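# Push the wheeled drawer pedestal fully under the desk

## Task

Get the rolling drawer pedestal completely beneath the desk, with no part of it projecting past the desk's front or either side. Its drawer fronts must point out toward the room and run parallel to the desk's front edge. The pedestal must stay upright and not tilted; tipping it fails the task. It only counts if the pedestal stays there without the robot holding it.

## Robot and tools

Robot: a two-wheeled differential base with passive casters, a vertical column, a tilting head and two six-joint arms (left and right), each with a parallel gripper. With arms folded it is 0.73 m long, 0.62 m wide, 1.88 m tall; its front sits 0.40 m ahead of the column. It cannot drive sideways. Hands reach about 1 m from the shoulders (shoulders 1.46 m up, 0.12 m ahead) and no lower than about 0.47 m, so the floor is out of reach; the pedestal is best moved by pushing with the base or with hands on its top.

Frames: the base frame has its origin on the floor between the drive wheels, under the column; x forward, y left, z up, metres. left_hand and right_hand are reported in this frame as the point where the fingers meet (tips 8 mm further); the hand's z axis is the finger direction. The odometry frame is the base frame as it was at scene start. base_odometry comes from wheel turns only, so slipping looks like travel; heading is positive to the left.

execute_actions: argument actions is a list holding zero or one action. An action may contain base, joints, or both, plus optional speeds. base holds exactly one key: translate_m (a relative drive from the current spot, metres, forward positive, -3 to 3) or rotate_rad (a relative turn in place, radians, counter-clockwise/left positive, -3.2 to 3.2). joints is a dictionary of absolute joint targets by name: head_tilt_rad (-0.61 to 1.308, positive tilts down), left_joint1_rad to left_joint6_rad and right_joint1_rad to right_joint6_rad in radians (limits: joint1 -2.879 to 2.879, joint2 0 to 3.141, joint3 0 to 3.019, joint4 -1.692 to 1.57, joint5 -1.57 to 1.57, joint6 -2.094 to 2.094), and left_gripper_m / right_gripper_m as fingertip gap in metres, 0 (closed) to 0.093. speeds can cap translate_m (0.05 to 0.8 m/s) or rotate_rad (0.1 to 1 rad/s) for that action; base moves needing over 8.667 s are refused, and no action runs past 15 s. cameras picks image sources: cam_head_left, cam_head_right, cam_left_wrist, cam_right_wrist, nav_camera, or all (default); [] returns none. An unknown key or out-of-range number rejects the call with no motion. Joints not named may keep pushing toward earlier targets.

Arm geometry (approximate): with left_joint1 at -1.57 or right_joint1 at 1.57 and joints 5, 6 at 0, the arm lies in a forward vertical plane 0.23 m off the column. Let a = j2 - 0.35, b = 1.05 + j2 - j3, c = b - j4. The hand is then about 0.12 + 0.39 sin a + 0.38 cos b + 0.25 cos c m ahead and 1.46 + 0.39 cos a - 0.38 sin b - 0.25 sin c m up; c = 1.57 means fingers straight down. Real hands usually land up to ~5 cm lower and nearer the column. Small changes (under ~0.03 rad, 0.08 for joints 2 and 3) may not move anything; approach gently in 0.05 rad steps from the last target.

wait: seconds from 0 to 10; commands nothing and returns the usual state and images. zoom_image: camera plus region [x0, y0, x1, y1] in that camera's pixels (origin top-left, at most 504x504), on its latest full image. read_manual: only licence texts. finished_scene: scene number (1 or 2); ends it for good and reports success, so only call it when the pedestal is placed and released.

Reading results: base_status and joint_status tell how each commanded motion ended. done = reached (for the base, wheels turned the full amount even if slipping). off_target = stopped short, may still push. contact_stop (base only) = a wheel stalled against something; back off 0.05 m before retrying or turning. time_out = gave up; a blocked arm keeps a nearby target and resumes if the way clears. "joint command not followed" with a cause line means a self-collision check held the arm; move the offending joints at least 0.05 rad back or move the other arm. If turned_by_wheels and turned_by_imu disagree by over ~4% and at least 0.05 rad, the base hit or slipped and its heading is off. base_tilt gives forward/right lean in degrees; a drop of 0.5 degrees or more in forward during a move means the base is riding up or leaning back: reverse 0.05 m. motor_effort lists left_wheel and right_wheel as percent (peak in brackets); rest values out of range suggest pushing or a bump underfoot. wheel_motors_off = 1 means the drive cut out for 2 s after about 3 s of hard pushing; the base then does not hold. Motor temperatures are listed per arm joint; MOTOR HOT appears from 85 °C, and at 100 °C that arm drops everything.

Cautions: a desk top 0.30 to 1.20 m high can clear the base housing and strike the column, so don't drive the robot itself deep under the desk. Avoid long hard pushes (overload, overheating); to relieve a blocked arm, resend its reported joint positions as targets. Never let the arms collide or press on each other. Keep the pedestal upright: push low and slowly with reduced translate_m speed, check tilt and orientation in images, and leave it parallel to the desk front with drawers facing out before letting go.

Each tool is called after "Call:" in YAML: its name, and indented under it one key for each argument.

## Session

Call:
execute_actions:
  actions: []

Scene clock: 0.00 s.
Motor temperatures (°C, as the motors report them): left_arm=[20 20 21 21 18 18] | right_arm=[18 20 22 19 21 20]
base_odometry: x=+0.000 y=+0.000 heading=+0.000 (m, m, rad; odometry frame)
turned_by_wheels: +0.000 (rad since the last result)
turned_by_imu: +0.000 (rad since the last result)
base_tilt: forward=-0.1 right=+0.0 (deg)
base_status: not commanded
joint_positions: head_tilt_rad=+0.883 left_joint1_rad=-1.571 left_joint2_rad=+0.898 left_joint3_rad=+0.397 left_joint4_rad=-0.999 left_joint5_rad=-0.029 left_joint6_rad=+0.079 left_gripper_m=+0.094 right_joint1_rad=+1.598 right_joint2_rad=+0.856 right_joint3_rad=+0.395 right_joint4_rad=-0.938 right_joint5_rad=-0.048 right_joint6_rad=-0.019 right_gripper_m=+0.094
joint_status: not commanded
wheel_motors_off: 0
motor_effort: left_wheel=+1 right_wheel=+3 (%)
left_hand: x=+0.1307 y=+0.2294 z=+1.2645 quat_wxyz=(+0.469, -0.042, -0.882, +0.006) (m; base frame)
right_hand: x=+0.1468 y=-0.2116 z=+1.2539 quat_wxyz=(+0.424, +0.009, -0.905, -0.033) (m; base frame)
pictures: cam_head_left, cam_head_right, cam_left_wrist, cam_right_wrist, nav_camera
camera_calibration (this result's frames):
cam_head_left: T_world_to_cam=[[0.00889334, -0.997623, 0.0683341, -0.0418214], [-0.750426, -0.0518236, -0.658919, 1.06046], [0.660894, -0.0454197, -0.749103, 1.05823], [0, 0, 0, 1]] pos_world=[0.0967914, 0.0612994, 1.49434]
cam_head_right: T_world_to_cam=[[-0.00529988, -0.997779, 0.0663975, -0.156737], [-0.759657, -0.0391624, -0.649144, 1.04264], [0.650302, -0.0538797, -0.757763, 1.06791], [0, 0, 0, 1]] pos_world=[0.096756, -0.0580183, 1.49645]
cam_left_wrist: T_world_to_cam=[[-0.0762272, -0.995534, 0.0556881, 0.17581], [0.0374458, 0.0529529, 0.997895, -1.27631], [-0.996387, 0.0781521, 0.0332421, 0.193521], [0, 0, 0, 1]] pos_world=[0.254016, 0.227485, 1.2574]
cam_right_wrist: T_world_to_cam=[[-0.0242124, -0.997865, -0.0606502, -0.129843], [-0.0719523, -0.0587712, 0.995675, -1.24516], [-0.997114, 0.0284716, -0.0703757, 0.365036], [0, 0, 0, 1]] pos_world=[0.271246, -0.213138, 1.25759]
Images, in order (width x height): cam_head_left 504x504, cam_head_right 504x504, cam_left_wrist 616x616, cam_right_wrist 616x616, nav_camera 504x504.

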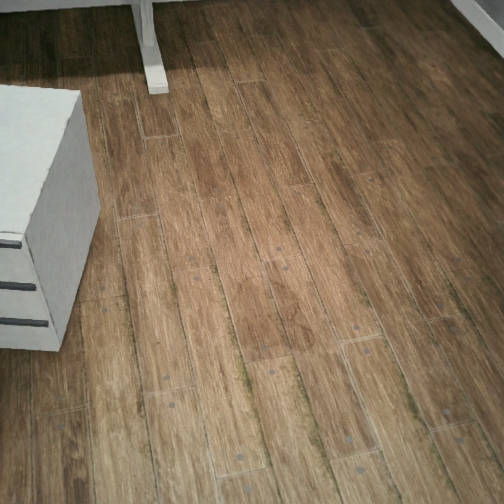

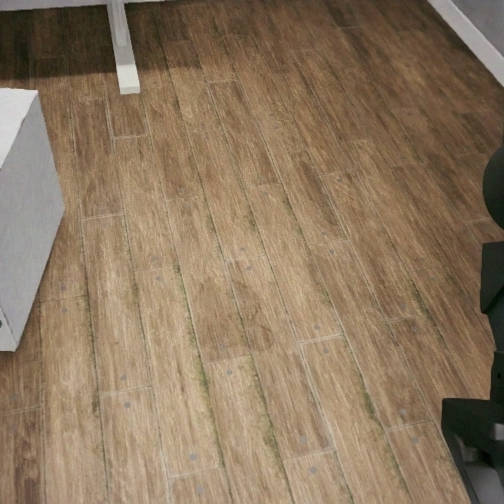

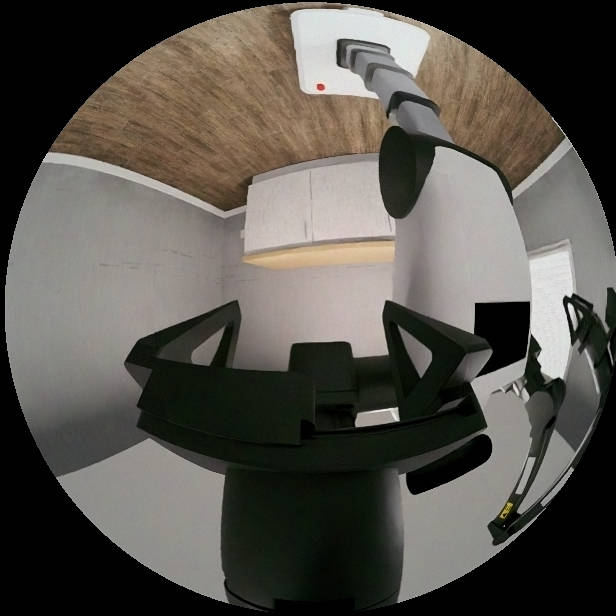

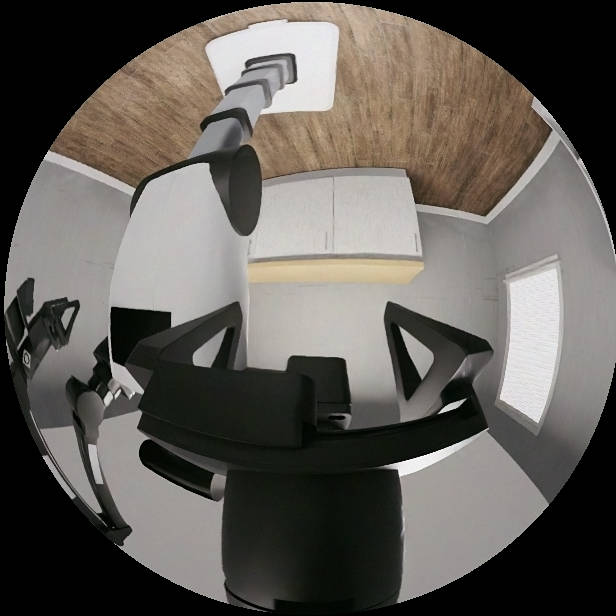

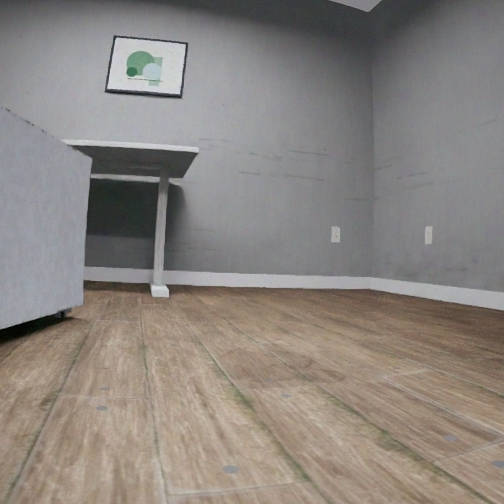

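Call:
execute_actions:
  actions:
    - {"base":{"rotate_rad":0.6},"joints":{"head_tilt_rad":0.75}}
  cameras: ["cam_head_left","nav_camera"]

Scene clock: 10.27 s.
Motor temperatures (°C, as the motors report them): left_arm=[20 20 21 21 18 18] | right_arm=[18 21 22 19 21 20]
base_odometry: x=+0.000 y=+0.000 heading=+0.599 (m, m, rad; odometry frame)
turned_by_wheels: +0.599 (rad since the last result)
turned_by_imu: +0.603 (rad since the last result)
base_tilt: forward=-0.2 right=-0.2 (deg)
base_status: done
joint_positions: head_tilt_rad=+0.766 left_joint1_rad=-1.571 left_joint2_rad=+0.898 left_joint3_rad=+0.397 left_joint4_rad=-0.999 left_joint5_rad=-0.029 left_joint6_rad=+0.079 left_gripper_m=+0.094 right_joint1_rad=+1.598 right_joint2_rad=+0.856 right_joint3_rad=+0.395 right_joint4_rad=-0.938 right_joint5_rad=-0.048 right_joint6_rad=-0.019 right_gripper_m=+0.094
joint_status: all done
wheel_motors_off: 0
motor_effort: left_wheel=-4(36) right_wheel=+4(43) (%)
left_hand: x=+0.1307 y=+0.2294 z=+1.2645 quat_wxyz=(+0.469, -0.042, -0.882, +0.006) (m; base frame)
right_hand: x=+0.1468 y=-0.2116 z=+1.2539 quat_wxyz=(+0.424, +0.009, -0.905, -0.033) (m; base frame)
pictures: cam_head_left, nav_camera
camera_calibration (this result's frames):
cam_head_left: T_world_to_cam=[[0.000874094, -0.997623, 0.0689048, -0.0422994], [-0.668577, -0.0518236, -0.741835, 1.18406], [0.743643, -0.0454197, -0.667033, 0.927703], [0, 0, 0, 1]] pos_world=[0.101791, 0.0612994, 1.5001]
Images, in order (width x height): cam_head_left 504x504, nav_camera 504x504.

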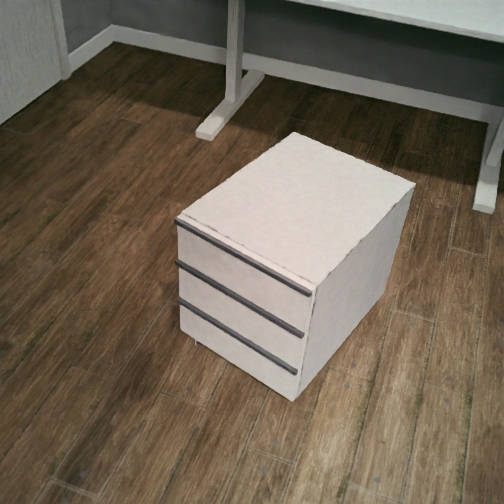

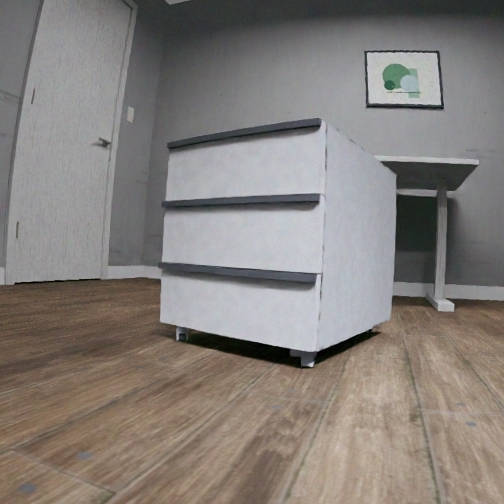

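Call:
execute_actions:
  actions:
    - {"base":{"rotate_rad":0.317}}
  cameras: []

Call:
execute_actions:
  actions:
    - {"base":{"translate_m":0.644}}
  cameras: []

Call:
execute_actions:
  actions:
    - {"base":{"rotate_rad":-0.68},"joints":{"head_tilt_rad":1.0}}
  cameras: ["cam_head_left"]

Call:
execute_actions:
  actions:
    - {"base":{"translate_m":0.55},"speeds":{"translate_m":0.11},"joints":{"head_tilt_rad":1.1}}
  cameras: ["cam_head_left"]

Scene clock: 35.70 s.
Motor temperatures (°C, as the motors report them): left_arm=[20 20 21 22 18 18] | right_arm=[18 21 22 19 21 20]
base_odometry: x=+0.000 y=+0.000 heading=+0.915 (m, m, rad; odometry frame)
turned_by_wheels: +0.316 (rad since the last result)
turned_by_imu: +0.320 (rad since the last result)
base_tilt: forward=-0.1 right=+0.0 (deg)
base_status: done
joint_positions: head_tilt_rad=+0.766 left_joint1_rad=-1.571 left_joint2_rad=+0.898 left_joint3_rad=+0.397 left_joint4_rad=-0.999 left_joint5_rad=-0.029 left_joint6_rad=+0.079 left_gripper_m=+0.094 right_joint1_rad=+1.598 right_joint2_rad=+0.856 right_joint3_rad=+0.395 right_joint4_rad=-0.938 right_joint5_rad=-0.048 right_joint6_rad=-0.019 right_gripper_m=+0.094
joint_status: not commanded
wheel_motors_off: 0
motor_effort: left_wheel=-5(34) right_wheel=+4(31) (%)
left_hand: x=+0.1307 y=+0.2294 z=+1.2645 quat_wxyz=(+0.469, -0.042, -0.882, +0.006) (m; base frame)
right_hand: x=+0.1468 y=-0.2116 z=+1.2539 quat_wxyz=(+0.424, +0.009, -0.905, -0.033) (m; base frame)
pictures: none
No camera images: the call's "cameras" was empty. Leave "cameras" out to get every camera's image.

Scene clock: 38.43 s.
Motor temperatures (°C, as the motors report them): left_arm=[20 20 21 22 18 18] | right_arm=[18 21 22 19 21 20]
base_odometry: x=+0.393 y=+0.511 heading=+0.915 (m, m, rad; odometry frame)
turned_by_wheels: +0.000 (rad since the last result)
turned_by_imu: +0.001 (rad since the last result)
base_tilt: forward=-0.2 right=+0.0 (deg)
base_status: done
joint_positions: head_tilt_rad=+0.765 left_joint1_rad=-1.571 left_joint2_rad=+0.898 left_joint3_rad=+0.400 left_joint4_rad=-0.999 left_joint5_rad=-0.029 left_joint6_rad=+0.079 left_gripper_m=+0.094 right_joint1_rad=+1.598 right_joint2_rad=+0.856 right_joint3_rad=+0.397 right_joint4_rad=-0.938 right_joint5_rad=-0.048 right_joint6_rad=-0.019 right_gripper_m=+0.094
joint_status: not commanded
wheel_motors_off: 0
motor_effort: left_wheel=-1(55) right_wheel=+1(62) (%)
left_hand: x=+0.1322 y=+0.2294 z=+1.2639 quat_wxyz=(+0.468, -0.042, -0.883, +0.006) (m; base frame)
right_hand: x=+0.1480 y=-0.2115 z=+1.2536 quat_wxyz=(+0.423, +0.009, -0.906, -0.033) (m; base frame)
pictures: none
No camera images: the call's "cameras" was empty. Leave "cameras" out to get every camera's image.

Scene clock: 40.63 s.
Motor temperatures (°C, as the motors report them): left_arm=[20 20 21 22 18 18] | right_arm=[18 21 22 19 21 20]
base_odometry: x=+0.393 y=+0.511 heading=+0.236 (m, m, rad; odometry frame)
turned_by_wheels: -0.679 (rad since the last result)
turned_by_imu: -0.683 (rad since the last result)
base_tilt: forward=+0.0 right=-0.1 (deg)
base_status: done
joint_positions: head_tilt_rad=+1.000 left_joint1_rad=-1.571 left_joint2_rad=+0.898 left_joint3_rad=+0.400 left_joint4_rad=-0.999 left_joint5_rad=-0.029 left_joint6_rad=+0.079 left_gripper_m=+0.094 right_joint1_rad=+1.598 right_joint2_rad=+0.856 right_joint3_rad=+0.397 right_joint4_rad=-0.938 right_joint5_rad=-0.048 right_joint6_rad=-0.019 right_gripper_m=+0.094
joint_status: all done
wheel_motors_off: 0
motor_effort: left_wheel=+5(38) right_wheel=-4(48) (%)
left_hand: x=+0.1322 y=+0.2294 z=+1.2639 quat_wxyz=(+0.468, -0.042, -0.883, +0.006) (m; base frame)
right_hand: x=+0.1480 y=-0.2115 z=+1.2536 quat_wxyz=(+0.423, +0.009, -0.906, -0.033) (m; base frame)
pictures: cam_head_left
camera_calibration (this result's frames):
cam_head_left: T_world_to_cam=[[0.0167864, -0.997623, 0.0668346, -0.0399067], [-0.822019, -0.0518236, -0.567098, 0.922634], [0.569213, -0.0454197, -0.820935, 1.17343], [0, 0, 0, 1]] pos_world=[0.0911587, 0.0612994, 1.4892]
Images, in order (width x height): cam_head_left 504x504.

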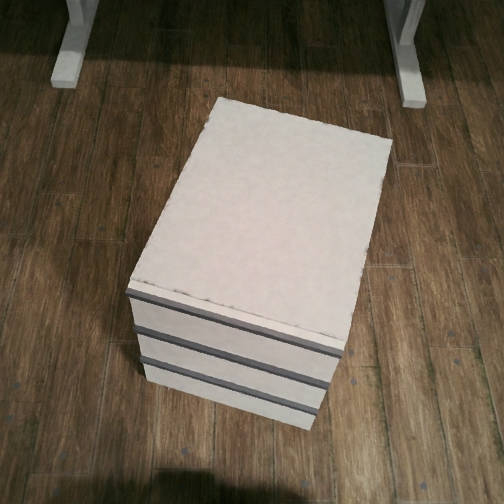

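Scene clock: 46.43 s.
Motor temperatures (°C, as the motors report them): left_arm=[20 20 21 22 18 18] | right_arm=[18 21 22 19 21 20]
base_odometry: x=+0.927 y=+0.639 heading=+0.235 (m, m, rad; odometry frame)
turned_by_wheels: +0.000 (rad since the last result)
turned_by_imu: +0.002 (rad since the last result)
base_tilt: forward=-0.2 right=+0.0 (deg)
base_status: done
joint_positions: head_tilt_rad=+1.100 left_joint1_rad=-1.571 left_joint2_rad=+0.896 left_joint3_rad=+0.399 left_joint4_rad=-0.999 left_joint5_rad=-0.029 left_joint6_rad=+0.079 left_gripper_m=+0.094 right_joint1_rad=+1.598 right_joint2_rad=+0.855 right_joint3_rad=+0.394 right_joint4_rad=-0.938 right_joint5_rad=-0.048 right_joint6_rad=-0.019 right_gripper_m=+0.094
joint_status: all done
wheel_motors_off: 0
motor_effort: left_wheel=-1(70) right_wheel=+0(49) (%)
left_hand: x=+0.1321 y=+0.2294 z=+1.2642 quat_wxyz=(+0.467, -0.042, -0.883, +0.006) (m; base frame)
right_hand: x=+0.1463 y=-0.2116 z=+1.2541 quat_wxyz=(+0.424, +0.009, -0.905, -0.033) (m; base frame)
pictures: cam_head_left
camera_calibration (this result's frames):
cam_head_left: T_world_to_cam=[[0.0233867, -0.997623, 0.0648205, -0.0371352], [-0.874615, -0.0518236, -0.48204, 0.794275], [0.484253, -0.0454197, -0.873748, 1.25901], [0, 0, 0, 1]] pos_world=[0.0858719, 0.0612994, 1.48534]
Images, in order (width x height): cam_head_left 504x504.

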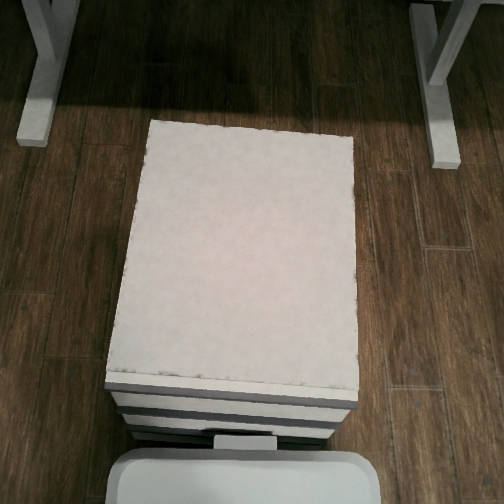

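Call:
execute_actions:
  actions:
    - {"base":{"translate_m":0.45},"speeds":{"translate_m":0.13}}
  cameras: ["cam_head_left"]

Scene clock: 54.70 s.
Motor temperatures (°C, as the motors report them): left_arm=[20 20 21 22 18 18] | right_arm=[18 21 22 19 21 20]
base_odometry: x=+1.365 y=+0.744 heading=+0.236 (m, m, rad; odometry frame)
turned_by_wheels: +0.000 (rad since the last result)
turned_by_imu: +0.003 (rad since the last result)
base_tilt: forward=-0.3 right=+0.0 (deg)
base_status: done
joint_positions: head_tilt_rad=+1.100 left_joint1_rad=-1.571 left_joint2_rad=+0.896 left_joint3_rad=+0.398 left_joint4_rad=-0.999 left_joint5_rad=-0.029 left_joint6_rad=+0.079 left_gripper_m=+0.094 right_joint1_rad=+1.598 right_joint2_rad=+0.855 right_joint3_rad=+0.394 right_joint4_rad=-0.938 right_joint5_rad=-0.048 right_joint6_rad=-0.019 right_gripper_m=+0.094
joint_status: not commanded
wheel_motors_off: 0
motor_effort: left_wheel=+0(54) right_wheel=+0(58) (%)
left_hand: x=+0.1315 y=+0.2294 z=+1.2644 quat_wxyz=(+0.468, -0.042, -0.883, +0.006) (m; base frame)
right_hand: x=+0.1465 y=-0.2116 z=+1.2541 quat_wxyz=(+0.424, +0.009, -0.905, -0.033) (m; base frame)
pictures: cam_head_left
camera_calibration (this result's frames):
cam_head_left: T_world_to_cam=[[0.0233948, -0.997623, 0.0648176, -0.0371311], [-0.874676, -0.0518236, -0.48193, 0.794109], [0.484143, -0.0454197, -0.873809, 1.25911], [0, 0, 0, 1]] pos_world=[0.085865, 0.0612994, 1.48534]
Images, in order (width x height): cam_head_left 504x504.

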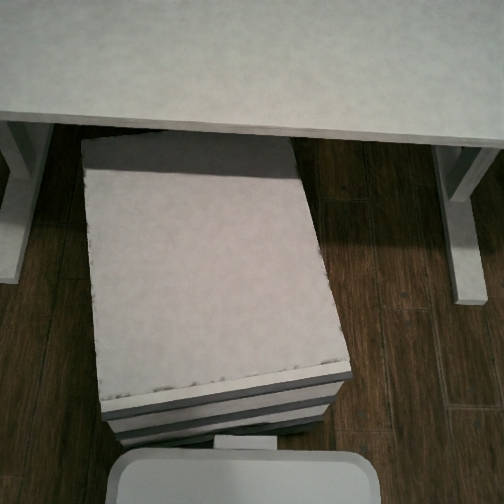

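Call:
execute_actions:
  actions:
    - {"base":{"translate_m":-0.13}}
  cameras: []

Call:
execute_actions:
  actions:
    - {"base":{"rotate_rad":-0.4}}
  cameras: []

Call:
execute_actions:
  actions:
    - {"base":{"translate_m":-0.18}}
  cameras: []

Call:
execute_actions:
  actions:
    - {"base":{"rotate_rad":0.4}}
  cameras: []

Call:
execute_actions:
  actions:
    - {"base":{"translate_m":0.5},"speeds":{"translate_m":0.12}}
  cameras: ["cam_head_left"]

Scene clock: 70.03 s.
Motor temperatures (°C, as the motors report them): left_arm=[20 20 21 22 18 18] | right_arm=[18 21 22 19 21 20]
base_odometry: x=+1.239 y=+0.714 heading=+0.236 (m, m, rad; odometry frame)
turned_by_wheels: +0.000 (rad since the last result)
turned_by_imu: +0.001 (rad since the last result)
base_tilt: forward=-0.1 right=+0.0 (deg)
base_status: done
joint_positions: head_tilt_rad=+1.101 left_joint1_rad=-1.571 left_joint2_rad=+0.895 left_joint3_rad=+0.395 left_joint4_rad=-0.999 left_joint5_rad=-0.029 left_joint6_rad=+0.079 left_gripper_m=+0.094 right_joint1_rad=+1.598 right_joint2_rad=+0.854 right_joint3_rad=+0.391 right_joint4_rad=-0.938 right_joint5_rad=-0.048 right_joint6_rad=-0.019 right_gripper_m=+0.094
joint_status: not commanded
wheel_motors_off: 0
motor_effort: left_wheel=+1(40) right_wheel=+0(37) (%)
left_hand: x=+0.1301 y=+0.2294 z=+1.2650 quat_wxyz=(+0.469, -0.042, -0.882, +0.006) (m; base frame)
right_hand: x=+0.1453 y=-0.2116 z=+1.2545 quat_wxyz=(+0.424, +0.009, -0.905, -0.033) (m; base frame)
pictures: none
No camera images: the call's "cameras" was empty. Leave "cameras" out to get every camera's image.

Scene clock: 71.77 s.
Motor temperatures (°C, as the motors report them): left_arm=[20 20 21 22 18 18] | right_arm=[18 21 22 19 21 20]
base_odometry: x=+1.239 y=+0.714 heading=-0.163 (m, m, rad; odometry frame)
turned_by_wheels: -0.399 (rad since the last result)
turned_by_imu: -0.399 (rad since the last result)
base_tilt: forward=-0.1 right=+0.1 (deg)
base_status: done
joint_positions: head_tilt_rad=+1.101 left_joint1_rad=-1.571 left_joint2_rad=+0.895 left_joint3_rad=+0.395 left_joint4_rad=-0.999 left_joint5_rad=-0.029 left_joint6_rad=+0.079 left_gripper_m=+0.094 right_joint1_rad=+1.598 right_joint2_rad=+0.854 right_joint3_rad=+0.391 right_joint4_rad=-0.938 right_joint5_rad=-0.048 right_joint6_rad=-0.019 right_gripper_m=+0.094
joint_status: not commanded
wheel_motors_off: 0
motor_effort: left_wheel=+4(48) right_wheel=-3(48) (%)
left_hand: x=+0.1301 y=+0.2294 z=+1.2650 quat_wxyz=(+0.469, -0.042, -0.882, +0.006) (m; base frame)
right_hand: x=+0.1453 y=-0.2116 z=+1.2545 quat_wxyz=(+0.424, +0.009, -0.905, -0.033) (m; base frame)
pictures: none
No camera images: the call's "cameras" was empty. Leave "cameras" out to get every camera's image.

Scene clock: 73.43 s.
Motor temperatures (°C, as the motors report them): left_arm=[20 20 21 22 18 18] | right_arm=[18 21 22 19 21 20]
base_odometry: x=+1.061 y=+0.743 heading=-0.164 (m, m, rad; odometry frame)
turned_by_wheels: -0.001 (rad since the last result)
turned_by_imu: -0.001 (rad since the last result)
base_tilt: forward=-0.2 right=-0.2 (deg)
base_status: done
joint_positions: head_tilt_rad=+1.101 left_joint1_rad=-1.571 left_joint2_rad=+0.895 left_joint3_rad=+0.395 left_joint4_rad=-0.999 left_joint5_rad=-0.029 left_joint6_rad=+0.079 left_gripper_m=+0.094 right_joint1_rad=+1.598 right_joint2_rad=+0.854 right_joint3_rad=+0.391 right_joint4_rad=-0.938 right_joint5_rad=-0.048 right_joint6_rad=-0.019 right_gripper_m=+0.094
joint_status: not commanded
wheel_motors_off: 0
motor_effort: left_wheel=-2(55) right_wheel=+1(63) (%)
left_hand: x=+0.1299 y=+0.2294 z=+1.2651 quat_wxyz=(+0.469, -0.042, -0.882, +0.006) (m; base frame)
right_hand: x=+0.1453 y=-0.2116 z=+1.2545 quat_wxyz=(+0.424, +0.009, -0.905, -0.033) (m; base frame)
pictures: none
No camera images: the call's "cameras" was empty. Leave "cameras" out to get every camera's image.

Scene clock: 75.17 s.
Motor temperatures (°C, as the motors report them): left_arm=[20 20 21 22 18 18] | right_arm=[18 21 22 19 21 20]
base_odometry: x=+1.061 y=+0.743 heading=+0.235 (m, m, rad; odometry frame)
turned_by_wheels: +0.399 (rad since the last result)
turned_by_imu: +0.401 (rad since the last result)
base_tilt: forward=-0.2 right=+0.1 (deg)
base_status: done
joint_positions: head_tilt_rad=+1.101 left_joint1_rad=-1.571 left_joint2_rad=+0.895 left_joint3_rad=+0.395 left_joint4_rad=-0.999 left_joint5_rad=-0.029 left_joint6_rad=+0.079 left_gripper_m=+0.094 right_joint1_rad=+1.598 right_joint2_rad=+0.854 right_joint3_rad=+0.391 right_joint4_rad=-0.938 right_joint5_rad=-0.048 right_joint6_rad=-0.019 right_gripper_m=+0.094
joint_status: not commanded
wheel_motors_off: 0
motor_effort: left_wheel=-3(39) right_wheel=+4(51) (%)
left_hand: x=+0.1299 y=+0.2294 z=+1.2651 quat_wxyz=(+0.469, -0.042, -0.882, +0.006) (m; base frame)
right_hand: x=+0.1453 y=-0.2116 z=+1.2545 quat_wxyz=(+0.424, +0.009, -0.905, -0.033) (m; base frame)
pictures: none
No camera images: the call's "cameras" was empty. Leave "cameras" out to get every camera's image.

Scene clock: 80.20 s.
Motor temperatures (°C, as the motors report them): left_arm=[20 20 21 22 18 18] | right_arm=[18 21 22 19 21 20]
base_odometry: x=+1.547 y=+0.859 heading=+0.235 (m, m, rad; odometry frame)
turned_by_wheels: +0.000 (rad since the last result)
turned_by_imu: +0.002 (rad since the last result)
base_tilt: forward=+0.0 right=-0.1 (deg)
base_status: done
joint_positions: head_tilt_rad=+1.101 left_joint1_rad=-1.571 left_joint2_rad=+0.894 left_joint3_rad=+0.398 left_joint4_rad=-0.999 left_joint5_rad=-0.029 left_joint6_rad=+0.079 left_gripper_m=+0.094 right_joint1_rad=+1.598 right_joint2_rad=+0.853 right_joint3_rad=+0.394 right_joint4_rad=-0.938 right_joint5_rad=-0.048 right_joint6_rad=-0.019 right_gripper_m=+0.094
joint_status: not commanded
wheel_motors_off: 0
motor_effort: left_wheel=-2(54) right_wheel=+0(66) (%)
left_hand: x=+0.1319 y=+0.2294 z=+1.2644 quat_wxyz=(+0.467, -0.042, -0.883, +0.006) (m; base frame)
right_hand: x=+0.1470 y=-0.2116 z=+1.2541 quat_wxyz=(+0.423, +0.009, -0.906, -0.033) (m; base frame)
pictures: cam_head_left
camera_calibration (this result's frames):
cam_head_left: T_world_to_cam=[[0.0234684, -0.997623, 0.064791, -0.0370938], [-0.875222, -0.0518236, -0.480937, 0.792606], [0.483151, -0.0454197, -0.874358, 1.26001], [0, 0, 0, 1]] pos_world=[0.0858029, 0.0612994, 1.4853]
Images, in order (width x height): cam_head_left 504x504.

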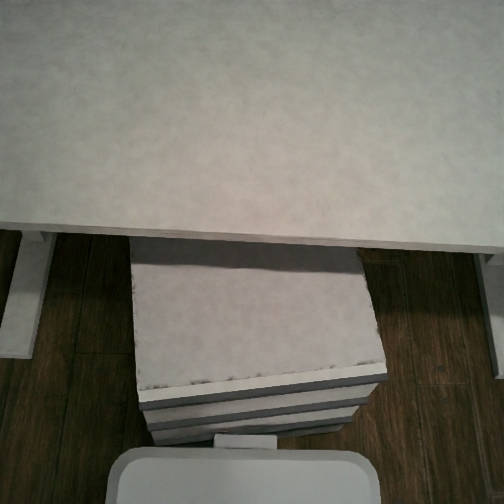

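Call:
execute_actions:
  actions:
    - {"base":{"translate_m":0.12},"speeds":{"translate_m":0.08},"joints":{"head_tilt_rad":1.2}}
  cameras: ["cam_head_left"]

Scene clock: 86.97 s.
Motor temperatures (°C, as the motors report them): left_arm=[20 20 21 22 18 18] | right_arm=[18 21 22 19 21 20]
base_odometry: x=+1.664 y=+0.887 heading=+0.235 (m, m, rad; odometry frame)
turned_by_wheels: +0.000 (rad since the last result)
turned_by_imu: +0.001 (rad since the last result)
base_tilt: forward=-0.1 right=+0.1 (deg)
base_status: done
joint_positions: head_tilt_rad=+1.198 left_joint1_rad=-1.571 left_joint2_rad=+0.894 left_joint3_rad=+0.399 left_joint4_rad=-0.999 left_joint5_rad=-0.029 left_joint6_rad=+0.079 left_gripper_m=+0.094 right_joint1_rad=+1.598 right_joint2_rad=+0.853 right_joint3_rad=+0.394 right_joint4_rad=-0.938 right_joint5_rad=-0.048 right_joint6_rad=-0.019 right_gripper_m=+0.094
joint_status: all done
wheel_motors_off: 0
motor_effort: left_wheel=+2(62) right_wheel=+0(51) (%)
left_hand: x=+0.1323 y=+0.2294 z=+1.2643 quat_wxyz=(+0.467, -0.042, -0.883, +0.006) (m; base frame)
right_hand: x=+0.1472 y=-0.2116 z=+1.2541 quat_wxyz=(+0.423, +0.009, -0.906, -0.033) (m; base frame)
pictures: cam_head_left
camera_calibration (this result's frames):
cam_head_left: T_world_to_cam=[[0.0296096, -0.997623, 0.0622247, -0.0334487], [-0.917538, -0.0518236, -0.394257, 0.661235], [0.396544, -0.0454197, -0.916891, 1.32984], [0, 0, 0, 1]] pos_world=[0.0803584, 0.0612994, 1.4821]
Images, in order (width x height): cam_head_left 504x504.

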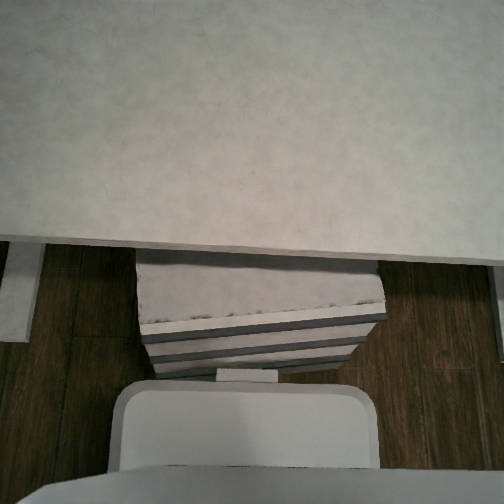

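Call:
execute_actions:
  actions:
    - {"base":{"translate_m":-0.13}}
  cameras: []

Call:
execute_actions:
  actions:
    - {"base":{"rotate_rad":-0.45}}
  cameras: []

Call:
execute_actions:
  actions:
    - {"base":{"translate_m":-0.2}}
  cameras: []

Call:
execute_actions:
  actions:
    - {"base":{"rotate_rad":0.45}}
  cameras: []

Call:
execute_actions:
  actions:
    - {"base":{"translate_m":0.42},"speeds":{"translate_m":0.12},"joints":{"head_tilt_rad":1.3}}
  cameras: ["cam_head_left"]

Scene clock: 98.27 s.
Motor temperatures (°C, as the motors report them): left_arm=[20 20 21 22 18 18] | right_arm=[18 21 22 19 21 20]
base_odometry: x=+1.537 y=+0.857 heading=+0.235 (m, m, rad; odometry frame)
turned_by_wheels: +0.000 (rad since the last result)
turned_by_imu: +0.001 (rad since the last result)
base_tilt: forward=-0.1 right=-0.1 (deg)
base_status: done
joint_positions: head_tilt_rad=+1.199 left_joint1_rad=-1.571 left_joint2_rad=+0.894 left_joint3_rad=+0.395 left_joint4_rad=-0.999 left_joint5_rad=-0.029 left_joint6_rad=+0.079 left_gripper_m=+0.094 right_joint1_rad=+1.598 right_joint2_rad=+0.852 right_joint3_rad=+0.392 right_joint4_rad=-0.938 right_joint5_rad=-0.048 right_joint6_rad=-0.019 right_gripper_m=+0.094
joint_status: not commanded
wheel_motors_off: 0
motor_effort: left_wheel=+2(41) right_wheel=+0(37) (%)
left_hand: x=+0.1304 y=+0.2294 z=+1.2650 quat_wxyz=(+0.468, -0.042, -0.883, +0.006) (m; base frame)
right_hand: x=+0.1459 y=-0.2116 z=+1.2545 quat_wxyz=(+0.423, +0.009, -0.905, -0.033) (m; base frame)
pictures: none
No camera images: the call's "cameras" was empty. Leave "cameras" out to get every camera's image.

Scene clock: 99.97 s.
Motor temperatures (°C, as the motors report them): left_arm=[20 20 21 22 18 18] | right_arm=[18 21 22 19 21 20]
base_odometry: x=+1.538 y=+0.857 heading=-0.214 (m, m, rad; odometry frame)
turned_by_wheels: -0.449 (rad since the last result)
turned_by_imu: -0.451 (rad since the last result)
base_tilt: forward=-0.1 right=+0.0 (deg)
base_status: done
joint_positions: head_tilt_rad=+1.199 left_joint1_rad=-1.571 left_joint2_rad=+0.894 left_joint3_rad=+0.395 left_joint4_rad=-0.999 left_joint5_rad=-0.029 left_joint6_rad=+0.079 left_gripper_m=+0.094 right_joint1_rad=+1.598 right_joint2_rad=+0.852 right_joint3_rad=+0.392 right_joint4_rad=-0.938 right_joint5_rad=-0.048 right_joint6_rad=-0.019 right_gripper_m=+0.094
joint_status: not commanded
wheel_motors_off: 0
motor_effort: left_wheel=+5(39) right_wheel=-3(47) (%)
left_hand: x=+0.1304 y=+0.2294 z=+1.2650 quat_wxyz=(+0.468, -0.042, -0.883, +0.006) (m; base frame)
right_hand: x=+0.1459 y=-0.2116 z=+1.2545 quat_wxyz=(+0.423, +0.009, -0.905, -0.033) (m; base frame)
pictures: none
No camera images: the call's "cameras" was empty. Leave "cameras" out to get every camera's image.

Scene clock: 101.77 s.
Motor temperatures (°C, as the motors report them): left_arm=[20 20 21 22 18 18] | right_arm=[18 21 22 19 21 20]
base_odometry: x=+1.342 y=+0.900 heading=-0.215 (m, m, rad; odometry frame)
turned_by_wheels: -0.001 (rad since the last result)
turned_by_imu: -0.001 (rad since the last result)
base_tilt: forward=-0.2 right=-0.1 (deg)
base_status: done
joint_positions: head_tilt_rad=+1.199 left_joint1_rad=-1.571 left_joint2_rad=+0.894 left_joint3_rad=+0.394 left_joint4_rad=-0.999 left_joint5_rad=-0.029 left_joint6_rad=+0.079 left_gripper_m=+0.094 right_joint1_rad=+1.598 right_joint2_rad=+0.852 right_joint3_rad=+0.390 right_joint4_rad=-0.938 right_joint5_rad=-0.048 right_joint6_rad=-0.019 right_gripper_m=+0.094
joint_status: not commanded
wheel_motors_off: 0
motor_effort: left_wheel=-1(53) right_wheel=+0(62) (%)
left_hand: x=+0.1298 y=+0.2294 z=+1.2652 quat_wxyz=(+0.469, -0.042, -0.882, +0.006) (m; base frame)
right_hand: x=+0.1451 y=-0.2116 z=+1.2548 quat_wxyz=(+0.424, +0.009, -0.905, -0.033) (m; base frame)
pictures: none
No camera images: the call's "cameras" was empty. Leave "cameras" out to get every camera's image.

Scene clock: 103.57 s.
Motor temperatures (°C, as the motors report them): left_arm=[20 20 21 22 18 18] | right_arm=[18 21 22 19 21 20]
base_odometry: x=+1.342 y=+0.900 heading=+0.235 (m, m, rad; odometry frame)
turned_by_wheels: +0.449 (rad since the last result)
turned_by_imu: +0.452 (rad since the last result)
base_tilt: forward=-0.1 right=-0.1 (deg)
base_status: done
joint_positions: head_tilt_rad=+1.199 left_joint1_rad=-1.571 left_joint2_rad=+0.894 left_joint3_rad=+0.394 left_joint4_rad=-0.999 left_joint5_rad=-0.029 left_joint6_rad=+0.079 left_gripper_m=+0.094 right_joint1_rad=+1.598 right_joint2_rad=+0.852 right_joint3_rad=+0.390 right_joint4_rad=-0.938 right_joint5_rad=-0.048 right_joint6_rad=-0.019 right_gripper_m=+0.094
joint_status: not commanded
wheel_motors_off: 0
motor_effort: left_wheel=-5(37) right_wheel=+4(49) (%)
left_hand: x=+0.1298 y=+0.2294 z=+1.2652 quat_wxyz=(+0.469, -0.042, -0.882, +0.006) (m; base frame)
right_hand: x=+0.1451 y=-0.2116 z=+1.2548 quat_wxyz=(+0.424, +0.009, -0.905, -0.033) (m; base frame)
pictures: none
No camera images: the call's "cameras" was empty. Leave "cameras" out to get every camera's image.

Scene clock: 108.07 s.
Motor temperatures (°C, as the motors report them): left_arm=[20 20 21 22 18 18] | right_arm=[18 21 22 19 21 20]
base_odometry: x=+1.751 y=+0.997 heading=+0.235 (m, m, rad; odometry frame)
turned_by_wheels: +0.000 (rad since the last result)
turned_by_imu: +0.002 (rad since the last result)
base_tilt: forward=-0.3 right=+0.1 (deg)
base_status: done
joint_positions: head_tilt_rad=+1.298 left_joint1_rad=-1.571 left_joint2_rad=+0.894 left_joint3_rad=+0.398 left_joint4_rad=-0.999 left_joint5_rad=-0.029 left_joint6_rad=+0.079 left_gripper_m=+0.094 right_joint1_rad=+1.598 right_joint2_rad=+0.852 right_joint3_rad=+0.394 right_joint4_rad=-0.938 right_joint5_rad=-0.048 right_joint6_rad=-0.019 right_gripper_m=+0.094
joint_status: all done
wheel_motors_off: 0
motor_effort: left_wheel=+1(54) right_wheel=+0(64) (%)
left_hand: x=+0.1318 y=+0.2294 z=+1.2645 quat_wxyz=(+0.467, -0.042, -0.883, +0.006) (m; base frame)
right_hand: x=+0.1474 y=-0.2116 z=+1.2541 quat_wxyz=(+0.422, +0.009, -0.906, -0.033) (m; base frame)
pictures: cam_head_left
camera_calibration (this result's frames):
cam_head_left: T_world_to_cam=[[0.0356747, -0.997623, 0.0589572, -0.0287201], [-0.952319, -0.0518236, -0.300671, 0.518852], [0.303011, -0.0454197, -0.951904, 1.38844], [0, 0, 0, 1]] pos_world=[0.074425, 0.0612994, 1.47935]
Images, in order (width x height): cam_head_left 504x504.

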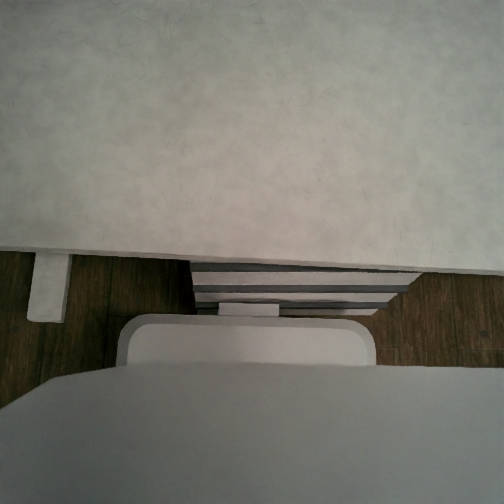

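Call:
execute_actions:
  actions:
    - {"base":{"translate_m":0.075},"speeds":{"translate_m":0.07}}
  cameras: []

Call:
execute_actions:
  actions:
    - {"base":{"translate_m":-0.55},"joints":{"head_tilt_rad":0.85}}
  cameras: ["cam_head_left","nav_camera"]

Scene clock: 114.57 s.
Motor temperatures (°C, as the motors report them): left_arm=[20 20 21 22 18 18] | right_arm=[18 21 22 19 21 20]
base_odometry: x=+1.824 y=+1.015 heading=+0.235 (m, m, rad; odometry frame)
turned_by_wheels: +0.000 (rad since the last result)
turned_by_imu: +0.001 (rad since the last result)
base_tilt: forward=+0.0 right=-0.1 (deg)
base_status: done
joint_positions: head_tilt_rad=+1.298 left_joint1_rad=-1.571 left_joint2_rad=+0.894 left_joint3_rad=+0.398 left_joint4_rad=-0.999 left_joint5_rad=-0.029 left_joint6_rad=+0.079 left_gripper_m=+0.094 right_joint1_rad=+1.598 right_joint2_rad=+0.852 right_joint3_rad=+0.394 right_joint4_rad=-0.938 right_joint5_rad=-0.048 right_joint6_rad=-0.019 right_gripper_m=+0.094
joint_status: not commanded
wheel_motors_off: 0
motor_effort: left_wheel=-1(62) right_wheel=+0(47) (%)
left_hand: x=+0.1322 y=+0.2294 z=+1.2644 quat_wxyz=(+0.467, -0.042, -0.883, +0.006) (m; base frame)
right_hand: x=+0.1474 y=-0.2116 z=+1.2541 quat_wxyz=(+0.422, +0.009, -0.906, -0.033) (m; base frame)
pictures: none
No camera images: the call's "cameras" was empty. Leave "cameras" out to get every camera's image.

Scene clock: 117.03 s.
Motor temperatures (°C, as the motors report them): left_arm=[20 20 21 22 18 18] | right_arm=[18 21 22 19 21 20]
base_odometry: x=+1.289 y=+0.887 heading=+0.234 (m, m, rad; odometry frame)
turned_by_wheels: +0.000 (rad since the last result)
turned_by_imu: -0.001 (rad since the last result)
base_tilt: forward=+0.0 right=+0.1 (deg)
base_status: done
joint_positions: head_tilt_rad=+0.865 left_joint1_rad=-1.571 left_joint2_rad=+0.893 left_joint3_rad=+0.395 left_joint4_rad=-0.999 left_joint5_rad=-0.029 left_joint6_rad=+0.079 left_gripper_m=+0.094 right_joint1_rad=+1.598 right_joint2_rad=+0.851 right_joint3_rad=+0.391 right_joint4_rad=-0.938 right_joint5_rad=-0.048 right_joint6_rad=-0.019 right_gripper_m=+0.094
joint_status: all done
wheel_motors_off: 0
motor_effort: left_wheel=+0(42) right_wheel=+1(37) (%)
left_hand: x=+0.1303 y=+0.2294 z=+1.2651 quat_wxyz=(+0.468, -0.042, -0.883, +0.006) (m; base frame)
right_hand: x=+0.1456 y=-0.2116 z=+1.2547 quat_wxyz=(+0.423, +0.009, -0.905, -0.033) (m; base frame)
pictures: cam_head_left, nav_camera
camera_calibration (this result's frames):
cam_head_left: T_world_to_cam=[[0.00763553, -0.997623, 0.0684861, -0.0419925], [-0.738186, -0.0518236, -0.672604, 1.08092], [0.674555, -0.0454197, -0.736826, 1.03864], [0, 0, 0, 1]] pos_world=[0.097623, 0.0612994, 1.49521]
Images, in order (width x height): cam_head_left 504x504, nav_camera 504x504.

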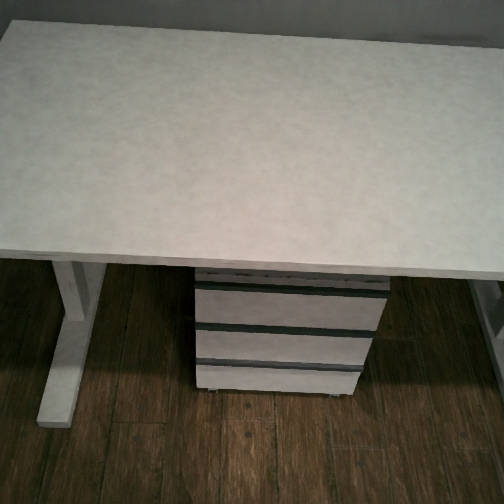

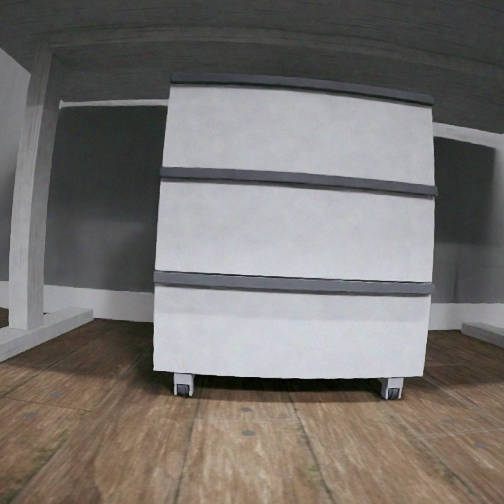

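Call:
finished_scene:
  scene: 2

The scene is finished: the task was done.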